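# Sort steel blanks into the tray by magnet

## Task

Several round blanks lie on the mat, all painted the same grey; some are steel and some are aluminium. Get each steel blank into the tray while keeping each aluminium one outside it. At the end the tray has to be upright and nothing may be moving, the magnet must be off and carrying no blank, and the result must hold up without the robot supporting anything. Finish by releasing and pulling the arm away.

## Robot and tools

Robot: one arm whose flange carries a magnet gripper, a 48 mm round barrel ending 85 mm out in a flat metal face. The face point is the centre of that face; its z axis points out of the face. Between flange and gripper sits a 75 mm plate with a 22 mm thick block sticking out toward the gripper's -y side (corners sweep a 92 mm radius as the last joint turns), plus a short cable stub. Keep these clear of the tray and table when tilting or spinning the wrist.

Frame: the scene frame is fixed to the table. Origin is on the tabletop at the arm's foot, z = 0 is the table surface, +z up. The work area lies toward +x; +y is to the left when looking along +x from the base. The base is raised (up to about 0.6 m) and may be tilted; its exact mount varies. Reported positions and quaternions (end_effector_position in metres, end_effector_quat_wxyz) are always in this scene frame.

Magnet: it attracts steel and iron only, which is how the two metals are told apart: aluminium will not come up. Holding force is large only with the face flat and touching the part (it drops to about a fifth at 1 mm gap), and the paint weakens it. Light steel can jump up from roughly 10 mm when on. Off, a weak residual pull remains, so very light steel may cling; check the wrist view after releasing. Sideways grip is just friction, so avoid fast moves or tilting while carrying. The gripper reports no force of its own.

Result fields: magnet_out = 1 means the piston reached the face end; magnet_back = 1 means it is fully retracted. part_present = 1 means strong pull on steel at the face (a reliable steel test when the face is flat on a blank; it also fires on steel surfaces). Joint positions/velocities list six joints: shoulder pan, shoulder lift, elbow, wrist 1, wrist 2, wrist 3, in radians. Wrist force and Wrist torque are [x y z] in the face point's axes, offset by up to about 4 N and noisy, saturating near 50 N; pressing on a surface shows as force back into the arm. "Hand target" is the pose the drive is currently holding; "Off the commanded pose" compares the measured pose with the last commanded row. A "pose unreachable" line means a clearance check altered or blocked joint targets on some steps (it says which action, counted from 0, and whether the last step was affected); "cause:" may explain why. "joint sent to its limit" names a joint parked at its range end. MOTOR HOT warns from 70 C; at 85 C the brakes lock for a long time.

execute_actions(actions): a list of actions; each action is a table of 1 to 15 rows, each row played for one control step of 1/30 s, and a short table repeats its last row to fill 15 steps. Each row has 7 numbers in [-1, 1]: dx, dy, dz, rx, ry, rz, magnet. The first six are an offset, not a pose, measured from the face point's pose at the start of that action (every row of the table from the same start), expressed in the face point's own axes. Scale: 1.0 equals 0.6 m for dx, dy, dz and 180 degrees for the rotation; rx, ry, rz together form one rotation vector. magnet is an absolute switch: above 0.01 is on, 0.01 or less is off, and it stays as last set. Write every number literally; no expressions or repetition shorthand. An empty list just returns the current state and camera images. Each control step the command is clipped to within 100 mm and 16 degrees of the measured pose, so large offsets may fall short; send the remainder next.

move(target, speed, stop_force, blocking): target is one 7-number row like above, an offset from the pose in the latest result that shows one, in face axes with the same scaling; its magnet value is applied at the start. The face point travels a straight path lasting 0.5 to 10 s. speed is in m/s, 0.002 to 0.5 (default 0.25); rotation is capped at twice that in rad/s. stop_force (9 to 40 N, usable after the scene has run 0.2 s) halts the path when the push against the motion rises that much; use it with slow speed when descending onto blanks or the tray, and omit it when lifting off something. It is unreliable on moves that rotate. blocking=false returns after 0.5 s while the move continues (not allowed with stop_force); then use wait or stop before sending more. The result adds a "move:" line: done, off_target, moving, held, contact or fault, plus limits flags (paced = clipped, held = steps blocked) and distance to target.

wait(seconds): 0 to 10; the arm keeps its last command, and a running move continues. stop(): brakes a running move. zoom_image(camera, region): camera is cam_head_left, cam_head_right, cam_high, cam_low or cam_wrist; region [x0, y0, x1, y1] in pixels, at most 504 by 504, on the 896x504 images. finished_scene(scene): ends the current scene by number; irreversible.

Cautions: the arm is stiff, so commanding even slightly into a firm surface can fault it; an outside force of 150 N or a joint torque over its limit (wrist joints 26.6 N m) stops the arm for 10 s. Approach slowly from above. Never push or drop anything off the table, do not tip the tray, and place blanks gently rather than dropping them. Some loose object may be nudged occasionally, so recheck the images before finishing, then switch off and lift away.

Each tool is called after "Emit:" by a JSON object that holds its "name" and its "arguments".

## Session

Emit:
{"name": "execute_actions", "arguments": {"actions": []}}

Scene clock: 0.00 s.
end_effector_position=(+0.6120, +0.2039, +0.1403) magnet_out=0 magnet_back=1 part_present=0 end_effector_quat_wxyz=(-0.031, +0.932, -0.359, +0.044) end_effector_velocity=(-0.001, +0.000, -0.000) end_effector_angular_velocity=(+0.002, +0.002, +0.000)
Joint positions: [ 0.264 -0.641  1.769 -2.899 -1.769  0.836]
Joint velocities: [-0.     0.     0.001  0.001  0.002  0.   ]
Wrist force (N, on the end effector, along its own x y z axes, offset not removed): no reading
Wrist torque (N m, same axes, about the end effector's origin, offset not removed): no reading
Hand target: +0.612, +0.204, +0.140; -0.031, +0.932, -0.359, +0.044

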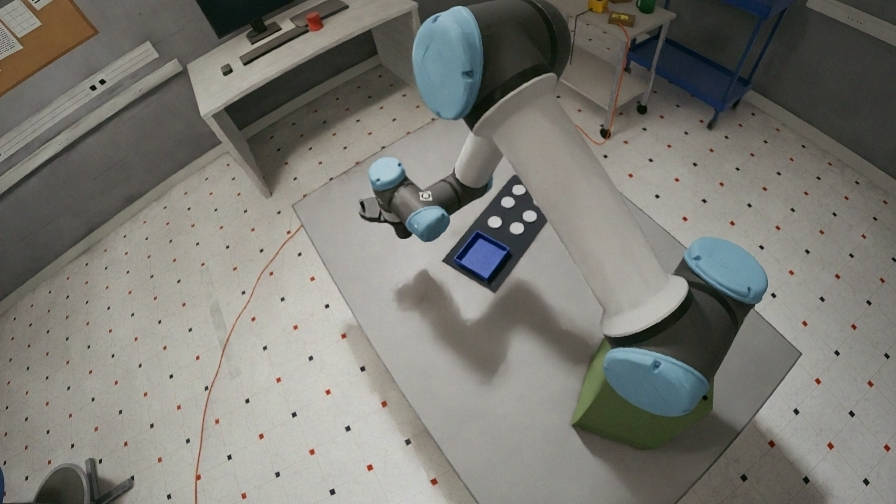

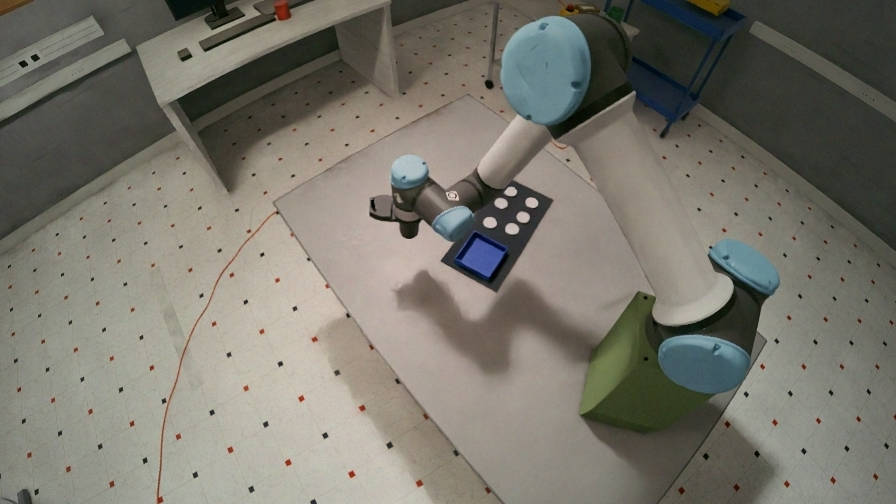

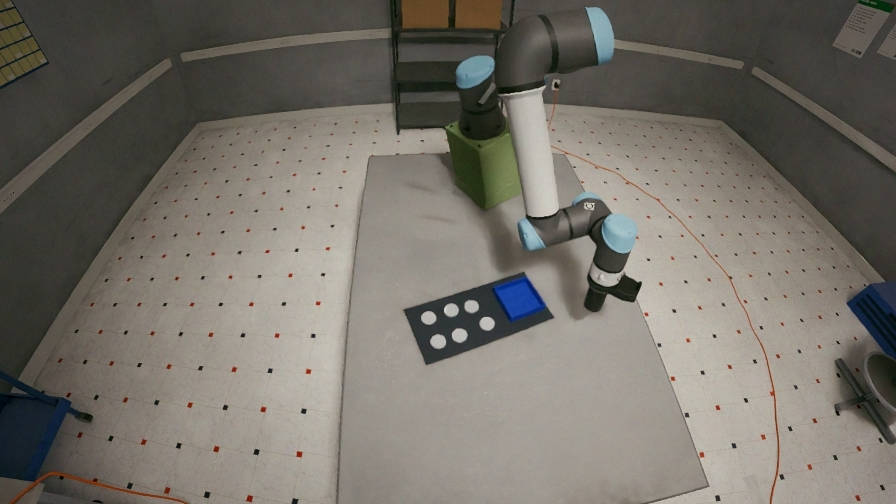

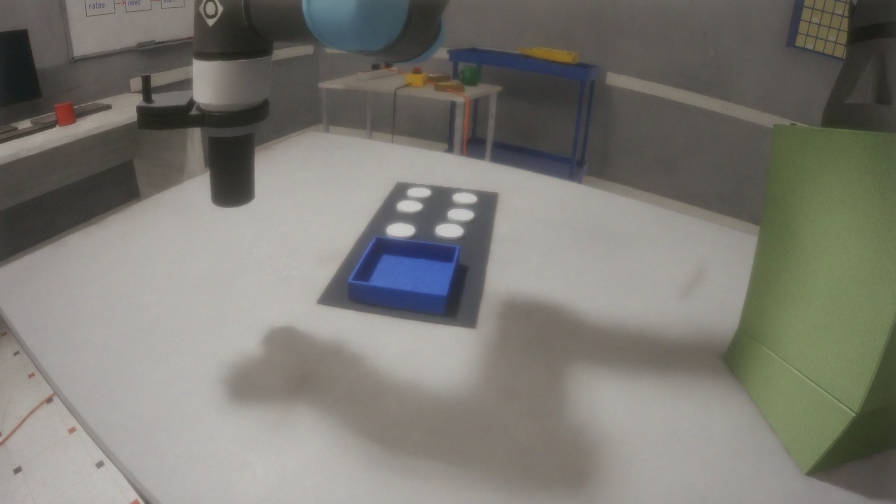

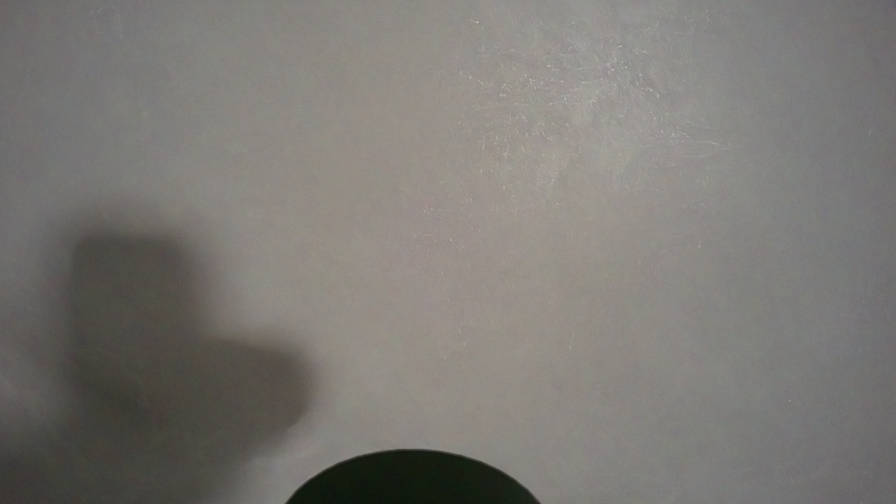

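Emit:
{"name": "zoom_image", "arguments": {"camera": "cam_high", "region": [390, 260, 570, 380]}}

Emit:
{"name": "zoom_image", "arguments": {"camera": "cam_low", "region": [300, 170, 520, 340]}}

Region (390, 260, 570, 380) of cam_high's 896x504 image, scaled by 2.800, with more detail than that image has.

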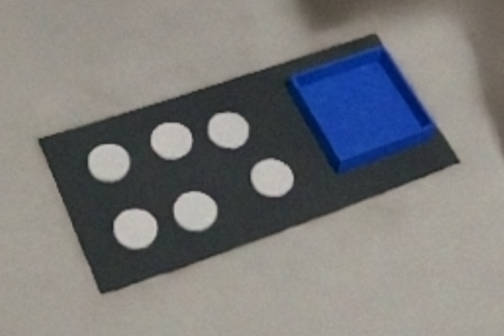

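Region (300, 170, 520, 340) of cam_low's 896x504 image, scaled by 2.291, with more detail than that image has; it fills the top 389 rows of this view, and the rest is white.

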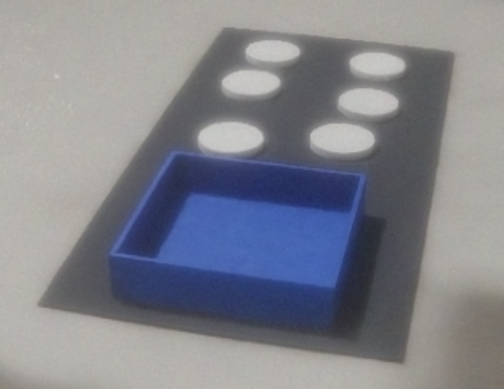

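Emit:
{"name": "move", "arguments": {"target": [0.221,0.353,0.125,-0.0285,-0.019,0,0], "speed": 0.4}}

Scene clock: 31.70 s.
end_effector_position=(+0.5764, -0.0402, +0.0551) magnet_out=0 magnet_back=1 part_present=0 end_effector_quat_wxyz=(+0.001, +0.933, -0.359, +0.000) end_effector_velocity=(-0.000, -0.002, -0.001) end_effector_angular_velocity=(-0.001, +0.003, +0.001)
Joint positions: [-0.168 -0.605  1.883 -3.022 -1.727  0.422]
Joint velocities: [-0.003  0.001 -0.002  0.003 -0.001 -0.003]
Wrist force (N, on the end effector, along its own x y z axes, offset not removed): [-3.4 -0.3 -0.5]
Wrist torque (N m, same axes, about the end effector's origin, offset not removed): [-0.12 0.30 0.09]
Hand target: +0.576, -0.040, +0.055; +0.001, +0.933, -0.359, +0.000
Off the commanded pose: 0.000 m, 0 deg.
move: done
camera_calibration (this result's frames):
cam_wrist: T_world_to_cam=[[0.776178, -0.630172, 0.0207527, -0.481893], [-0.61554, -0.750204, 0.241462, 0.365615], [-0.136594, -0.200192, -0.970188, 0.206546], [0, 0, 0, 1]] pos_world=[0.627299, 0.0119595, 0.122107]

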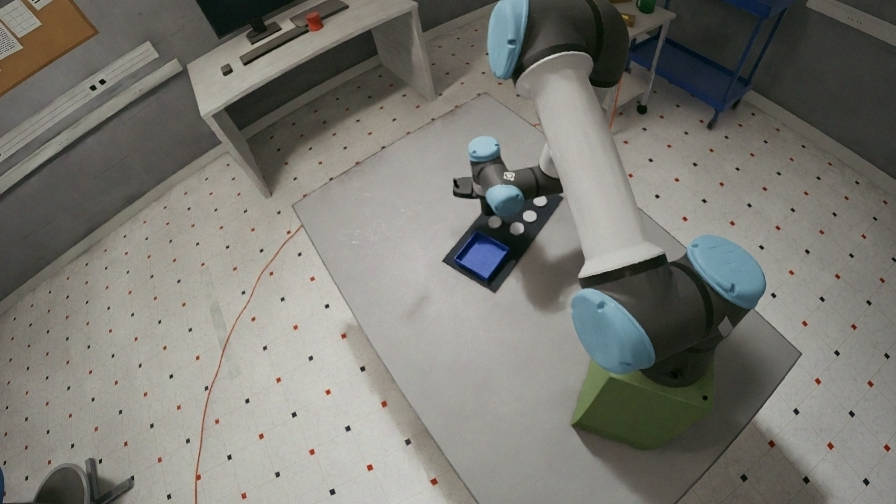

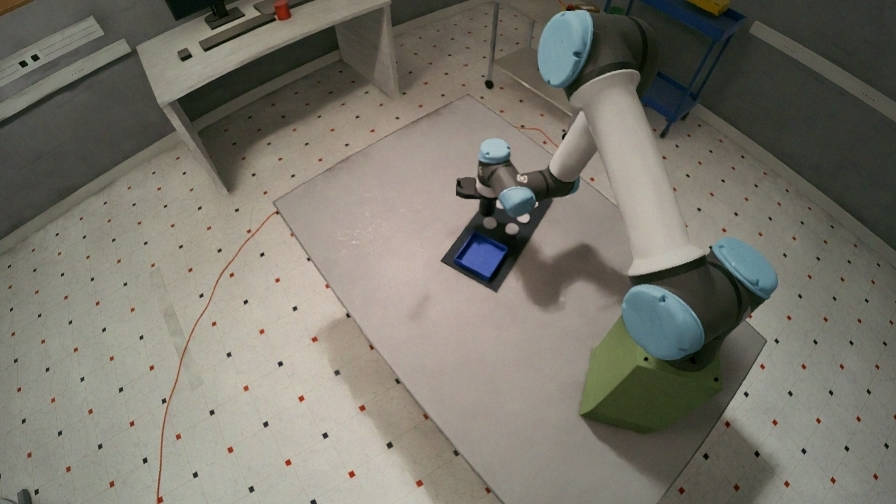

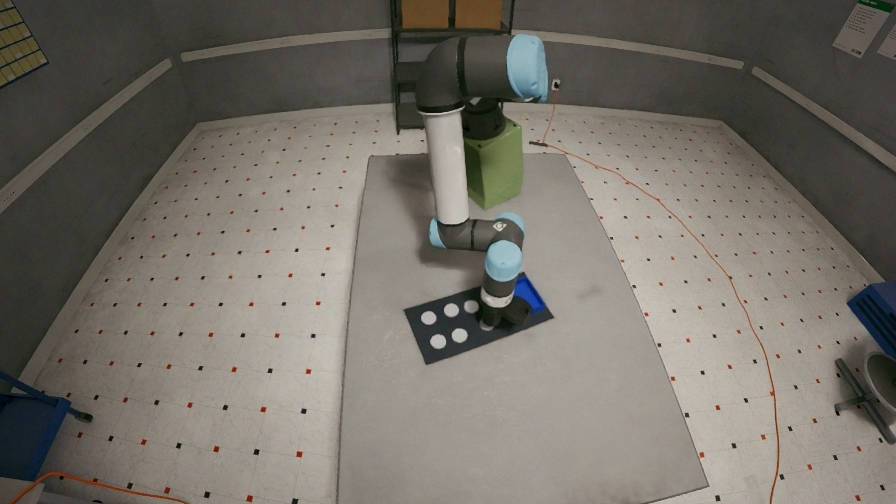

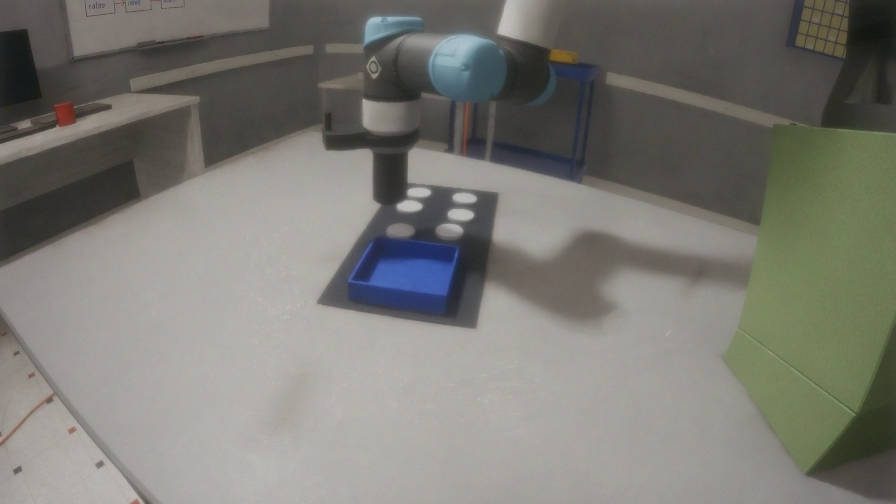

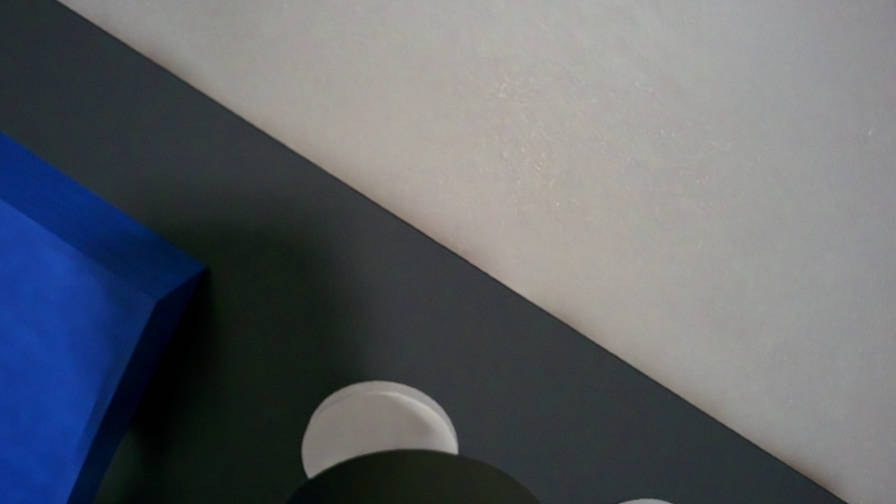

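Emit:
{"name": "move", "arguments": {"target": [-0.012,0.004,0.05,0,0,0,0], "speed": 0.1}}

Emit:
{"name": "move", "arguments": {"target": [0,0,0.04,0,0,0,1], "speed": 0.008, "stop_force": 10}}

Scene clock: 41.03 s.
end_effector_position=(+0.5694, -0.0372, +0.0253) magnet_out=0 magnet_back=1 part_present=0 end_effector_quat_wxyz=(+0.001, +0.933, -0.359, +0.000) end_effector_velocity=(-0.000, -0.000, -0.002) end_effector_angular_velocity=(-0.001, +0.000, -0.000)
Joint positions: [-0.175 -0.534  1.863 -3.075 -1.725  0.415]
Joint velocities: [-0.     0.004 -0.001 -0.003 -0.001 -0.   ]
Wrist force (N, on the end effector, along its own x y z axes, offset not removed): [-3.8 0.3 0.9]
Wrist torque (N m, same axes, about the end effector's origin, offset not removed): [0.02 0.32 0.15]
Hand target: +0.569, -0.037, +0.025; +0.001, +0.933, -0.359, +0.000
Off the commanded pose: 0.000 m, 0 deg.
move: done
camera_calibration (this result's frames):
cam_wrist: T_world_to_cam=[[0.776178, -0.630172, 0.0207676, -0.474005], [-0.615541, -0.750199, 0.241475, 0.370768], [-0.136591, -0.200211, -0.970185, 0.177259], [0, 0, 0, 1]] pos_world=[0.620348, 0.014934, 0.0922866]

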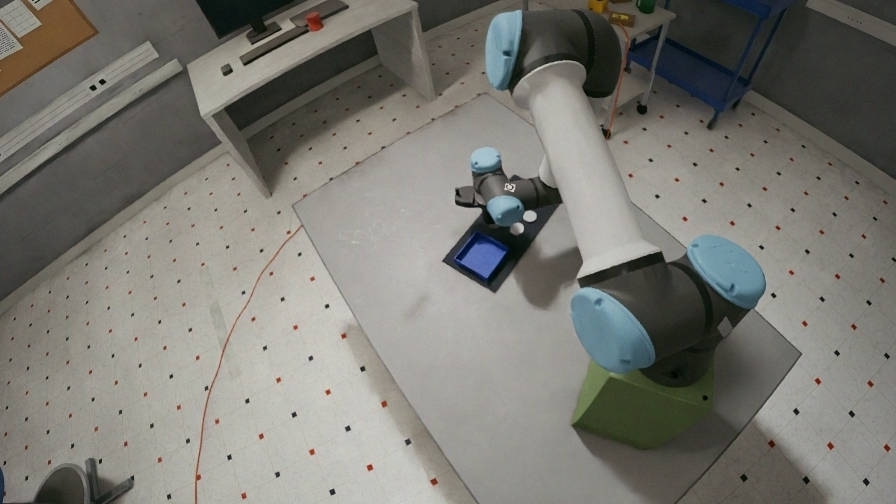

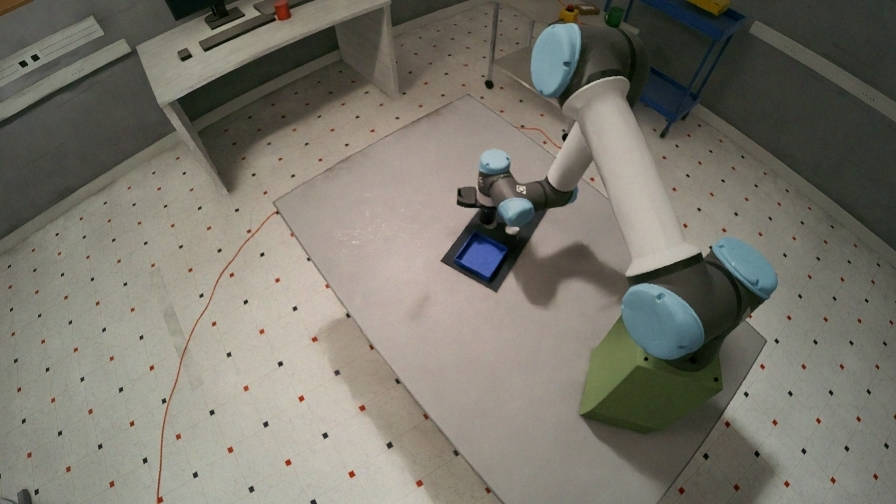

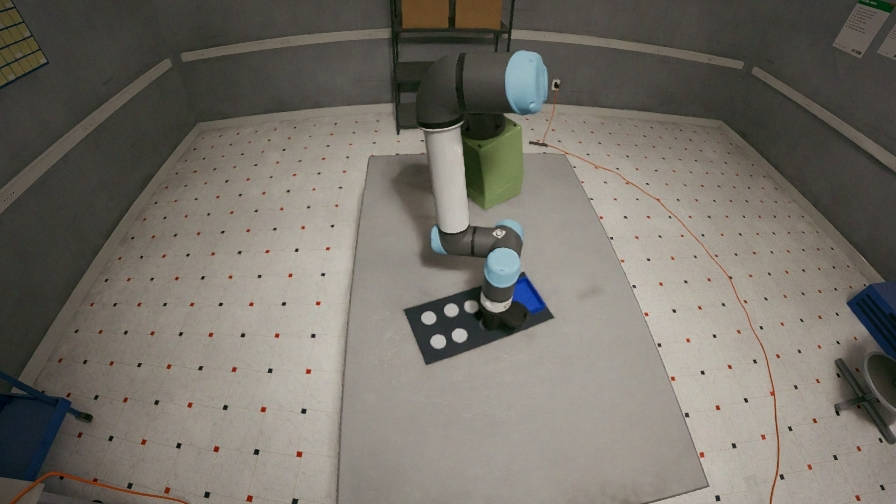

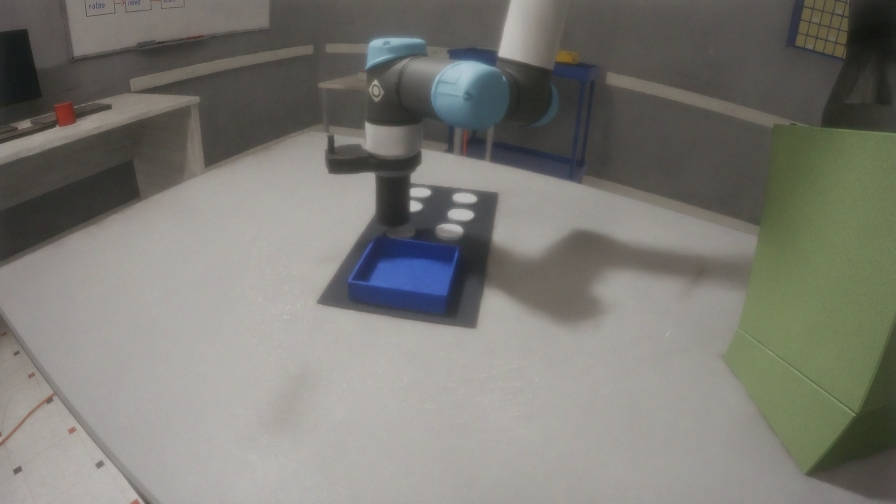

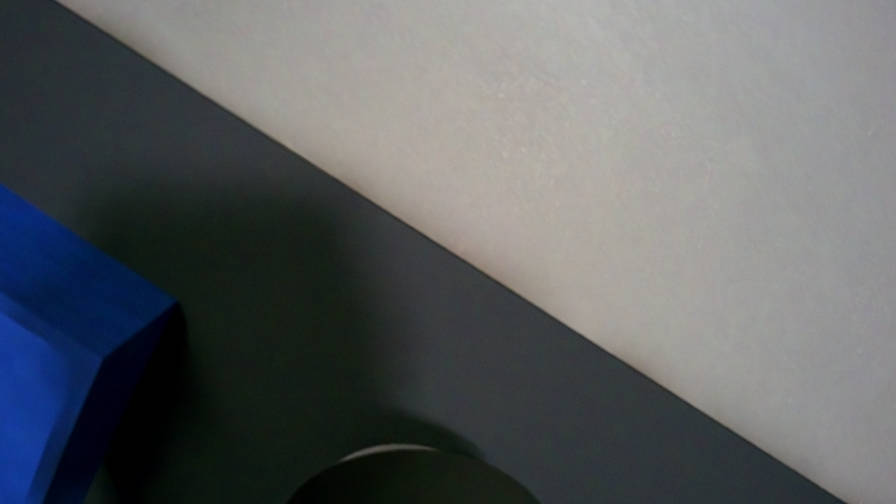

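Scene clock: 53.37 s.
end_effector_position=(+0.5697, -0.0374, +0.0091) magnet_out=1 magnet_back=0 part_present=0 end_effector_quat_wxyz=(+0.001, +0.933, -0.359, +0.001) end_effector_velocity=(+0.000, -0.000, +0.000) end_effector_angular_velocity=(-0.001, +0.000, -0.000)
Joint positions: [-0.18  -0.495  1.84  -3.092 -1.725  0.41 ]
Joint velocities: [-0.    -0.    -0.     0.    -0.001 -0.   ]
Wrist force (N, on the end effector, along its own x y z axes, offset not removed): [-22.5 6.2 -43.7]
Wrist torque (N m, same axes, about the end effector's origin, offset not removed): [-0.38 0.10 0.31]
Hand target: +0.570, -0.037, +0.009; +0.001, +0.933, -0.359, +0.001
Off the commanded pose: 0.008 m, 0 deg.
FORCE FAULT: contact force on the arm reached its limit, and the arm stopped for 10 seconds. The contact can be on any part of the arm, not only on its tool. That time counts as 20 of the actions that you can send in this scene. The arm's remaining commands of this call were not run. The arm holds still and accepts commands again. Move the arm away from the contact; if what it grips holds it there, let go first. Pushing or pulling that hard again can fault the arm again.
move: fault (stop_force had ended the path)
camera_calibration (this result's frames):
cam_wrist: T_world_to_cam=[[0.776135, -0.630189, 0.0218034, -0.474024], [-0.615783, -0.750043, 0.241344, 0.374838], [-0.135739, -0.200742, -0.970195, 0.161053], [0, 0, 0, 1]] pos_world=[0.620587, 0.0147499, 0.0761236]

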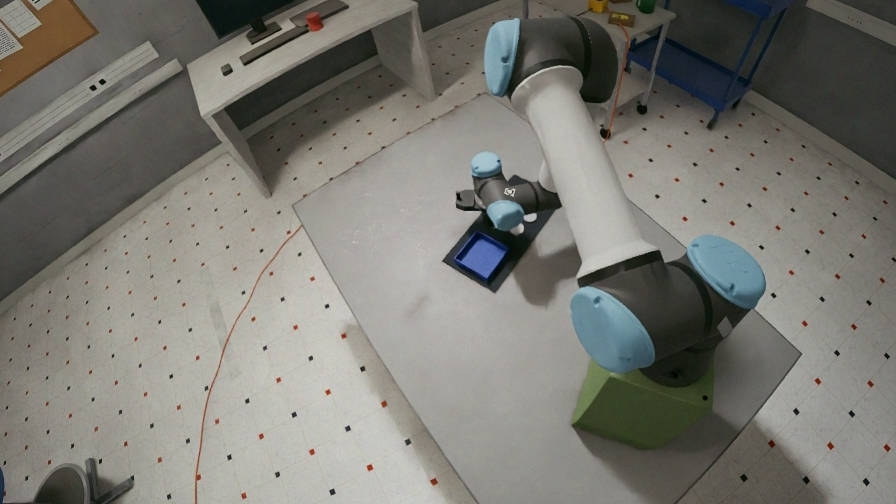

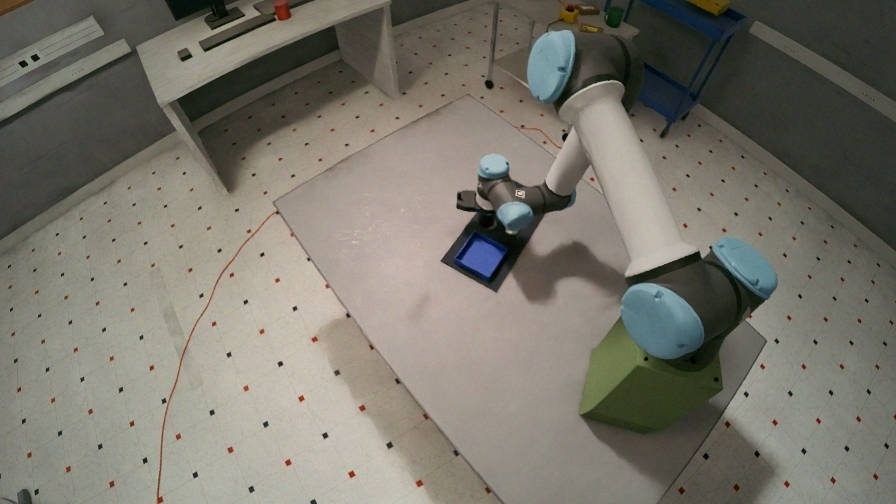

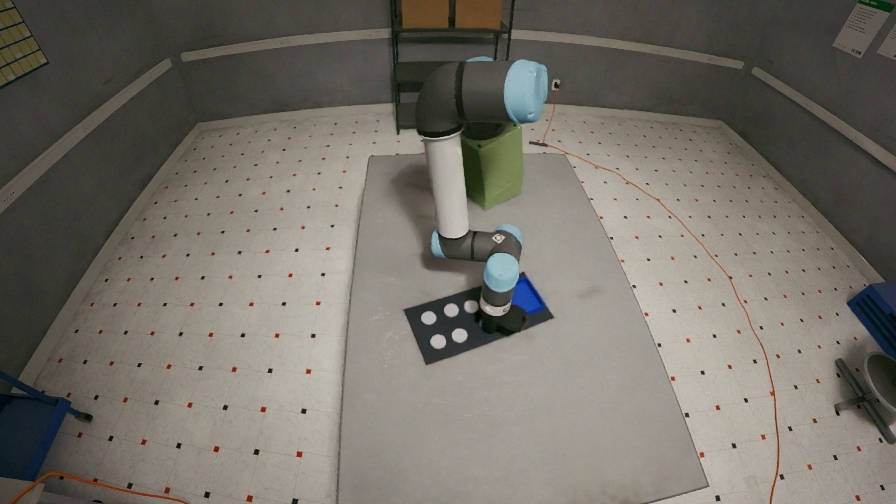

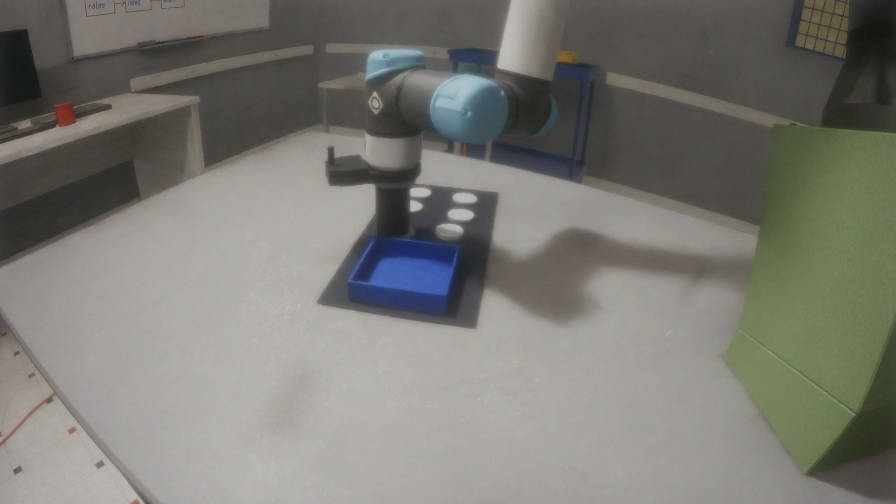

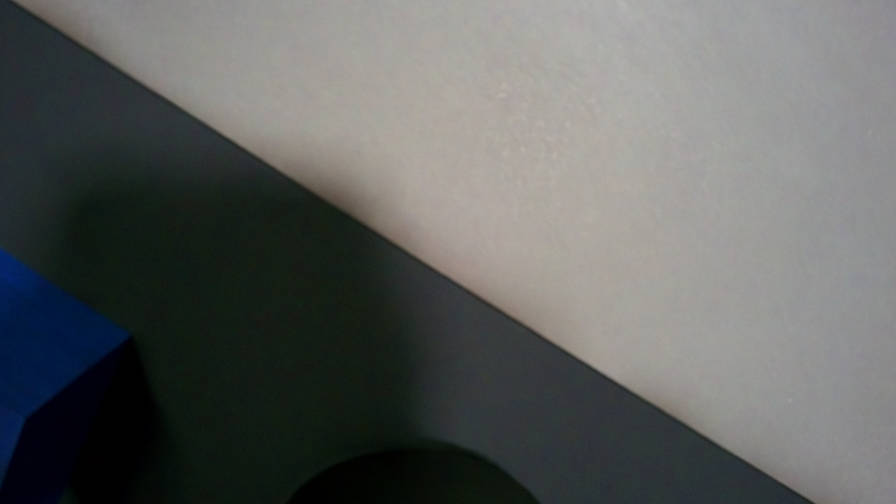

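Emit:
{"name": "move", "arguments": {"target": [0,0,-0.03,0,0,0,1], "speed": 0.1}}

Scene clock: 59.43 s.
end_effector_position=(+0.5697, -0.0374, +0.0269) magnet_out=1 magnet_back=0 part_present=0 end_effector_quat_wxyz=(+0.001, +0.933, -0.359, +0.001) end_effector_velocity=(-0.000, -0.001, +0.002) end_effector_angular_velocity=(-0.003, +0.001, -0.000)
Joint positions: [-0.175 -0.538  1.865 -3.074 -1.726  0.415]
Joint velocities: [ 0.    -0.005  0.003  0.002 -0.003  0.   ]
Wrist force (N, on the end effector, along its own x y z axes, offset not removed): [-2.4 -0.6 -1.3]
Wrist torque (N m, same axes, about the end effector's origin, offset not removed): [-0.14 0.15 0.10]
Hand target: +0.570, -0.037, +0.027; +0.001, +0.933, -0.359, +0.001
Off the commanded pose: 0.000 m, 0 deg.
move: done
camera_calibration (this result's frames):
cam_wrist: T_world_to_cam=[[0.776134, -0.630191, 0.0217901, -0.474381], [-0.615783, -0.750045, 0.241337, 0.370582], [-0.135745, -0.200728, -0.970197, 0.178341], [0, 0, 0, 1]] pos_world=[0.62059, 0.0148009, 0.0939278]

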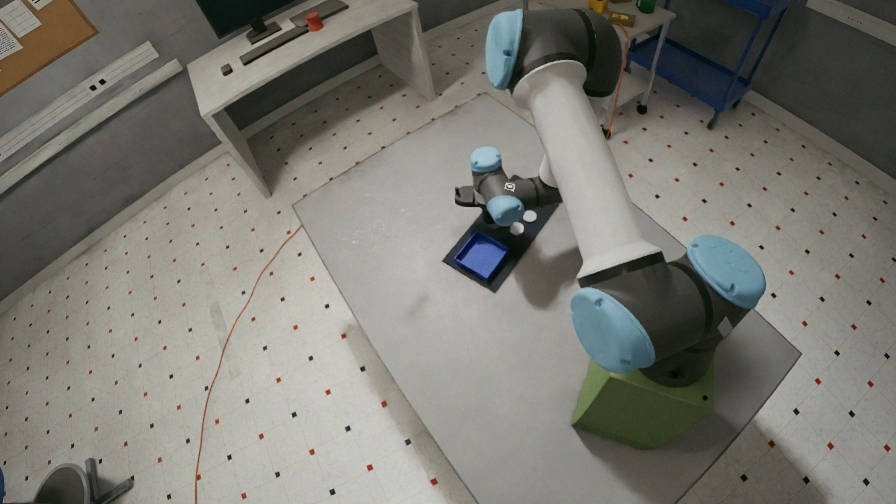

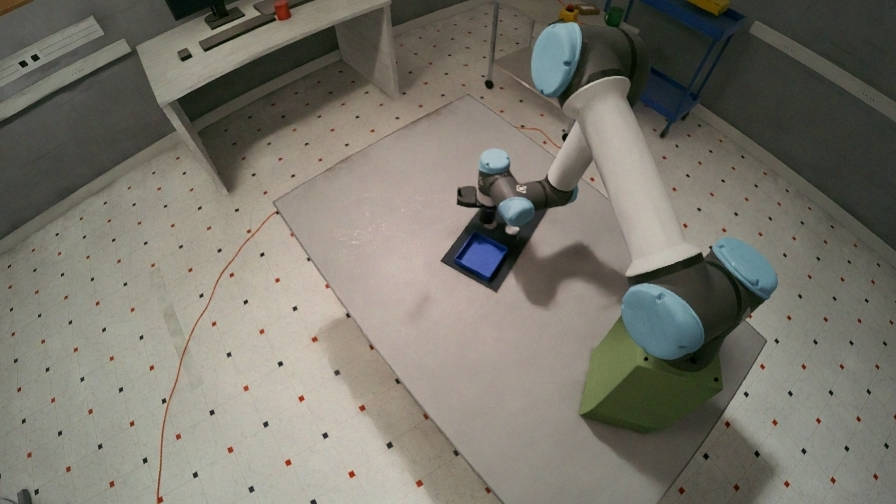

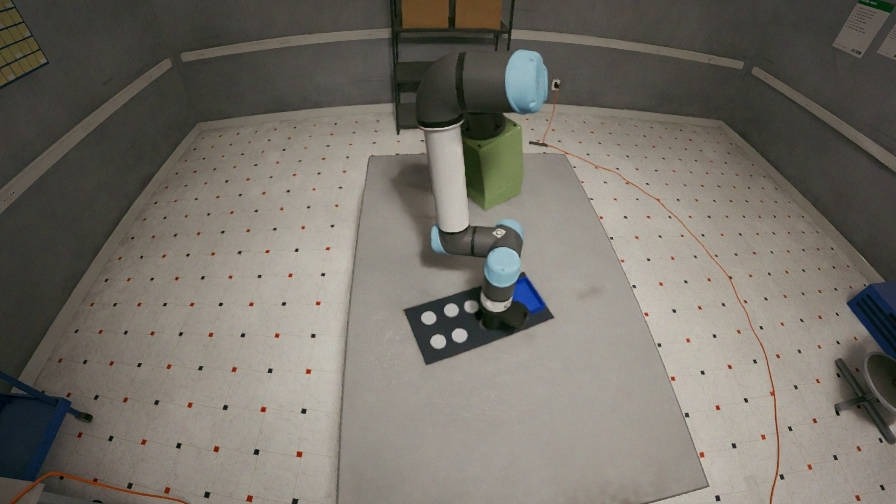

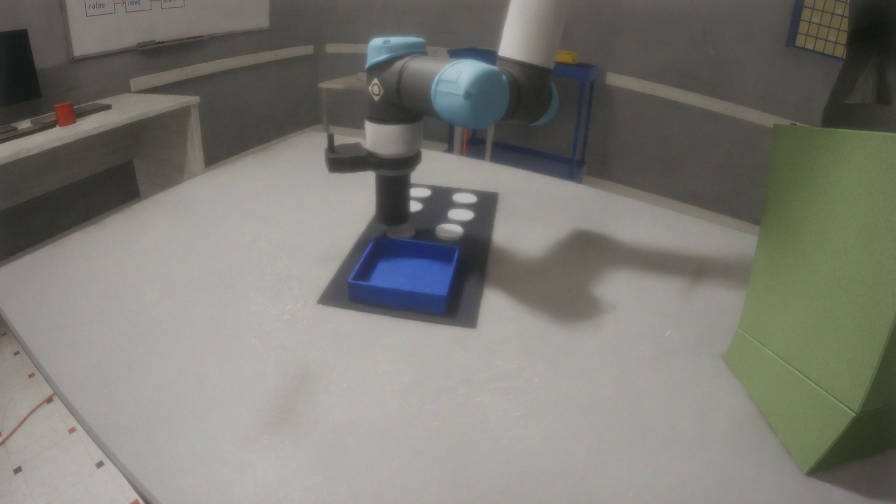

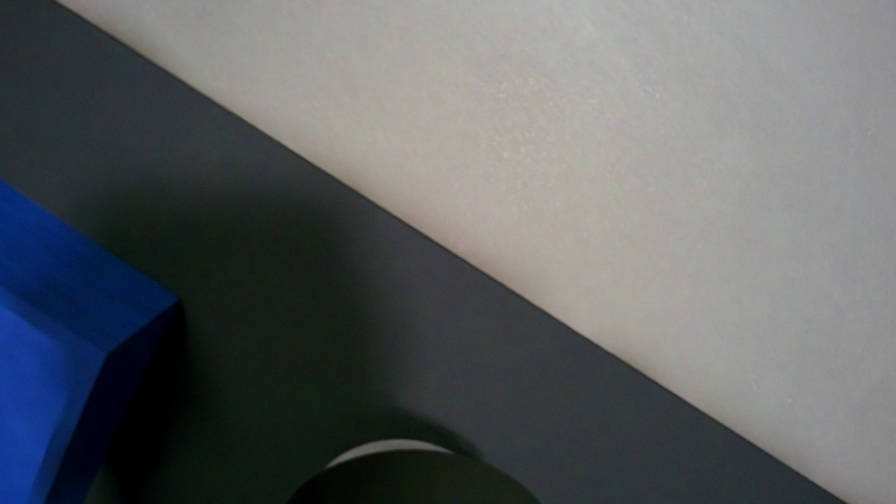

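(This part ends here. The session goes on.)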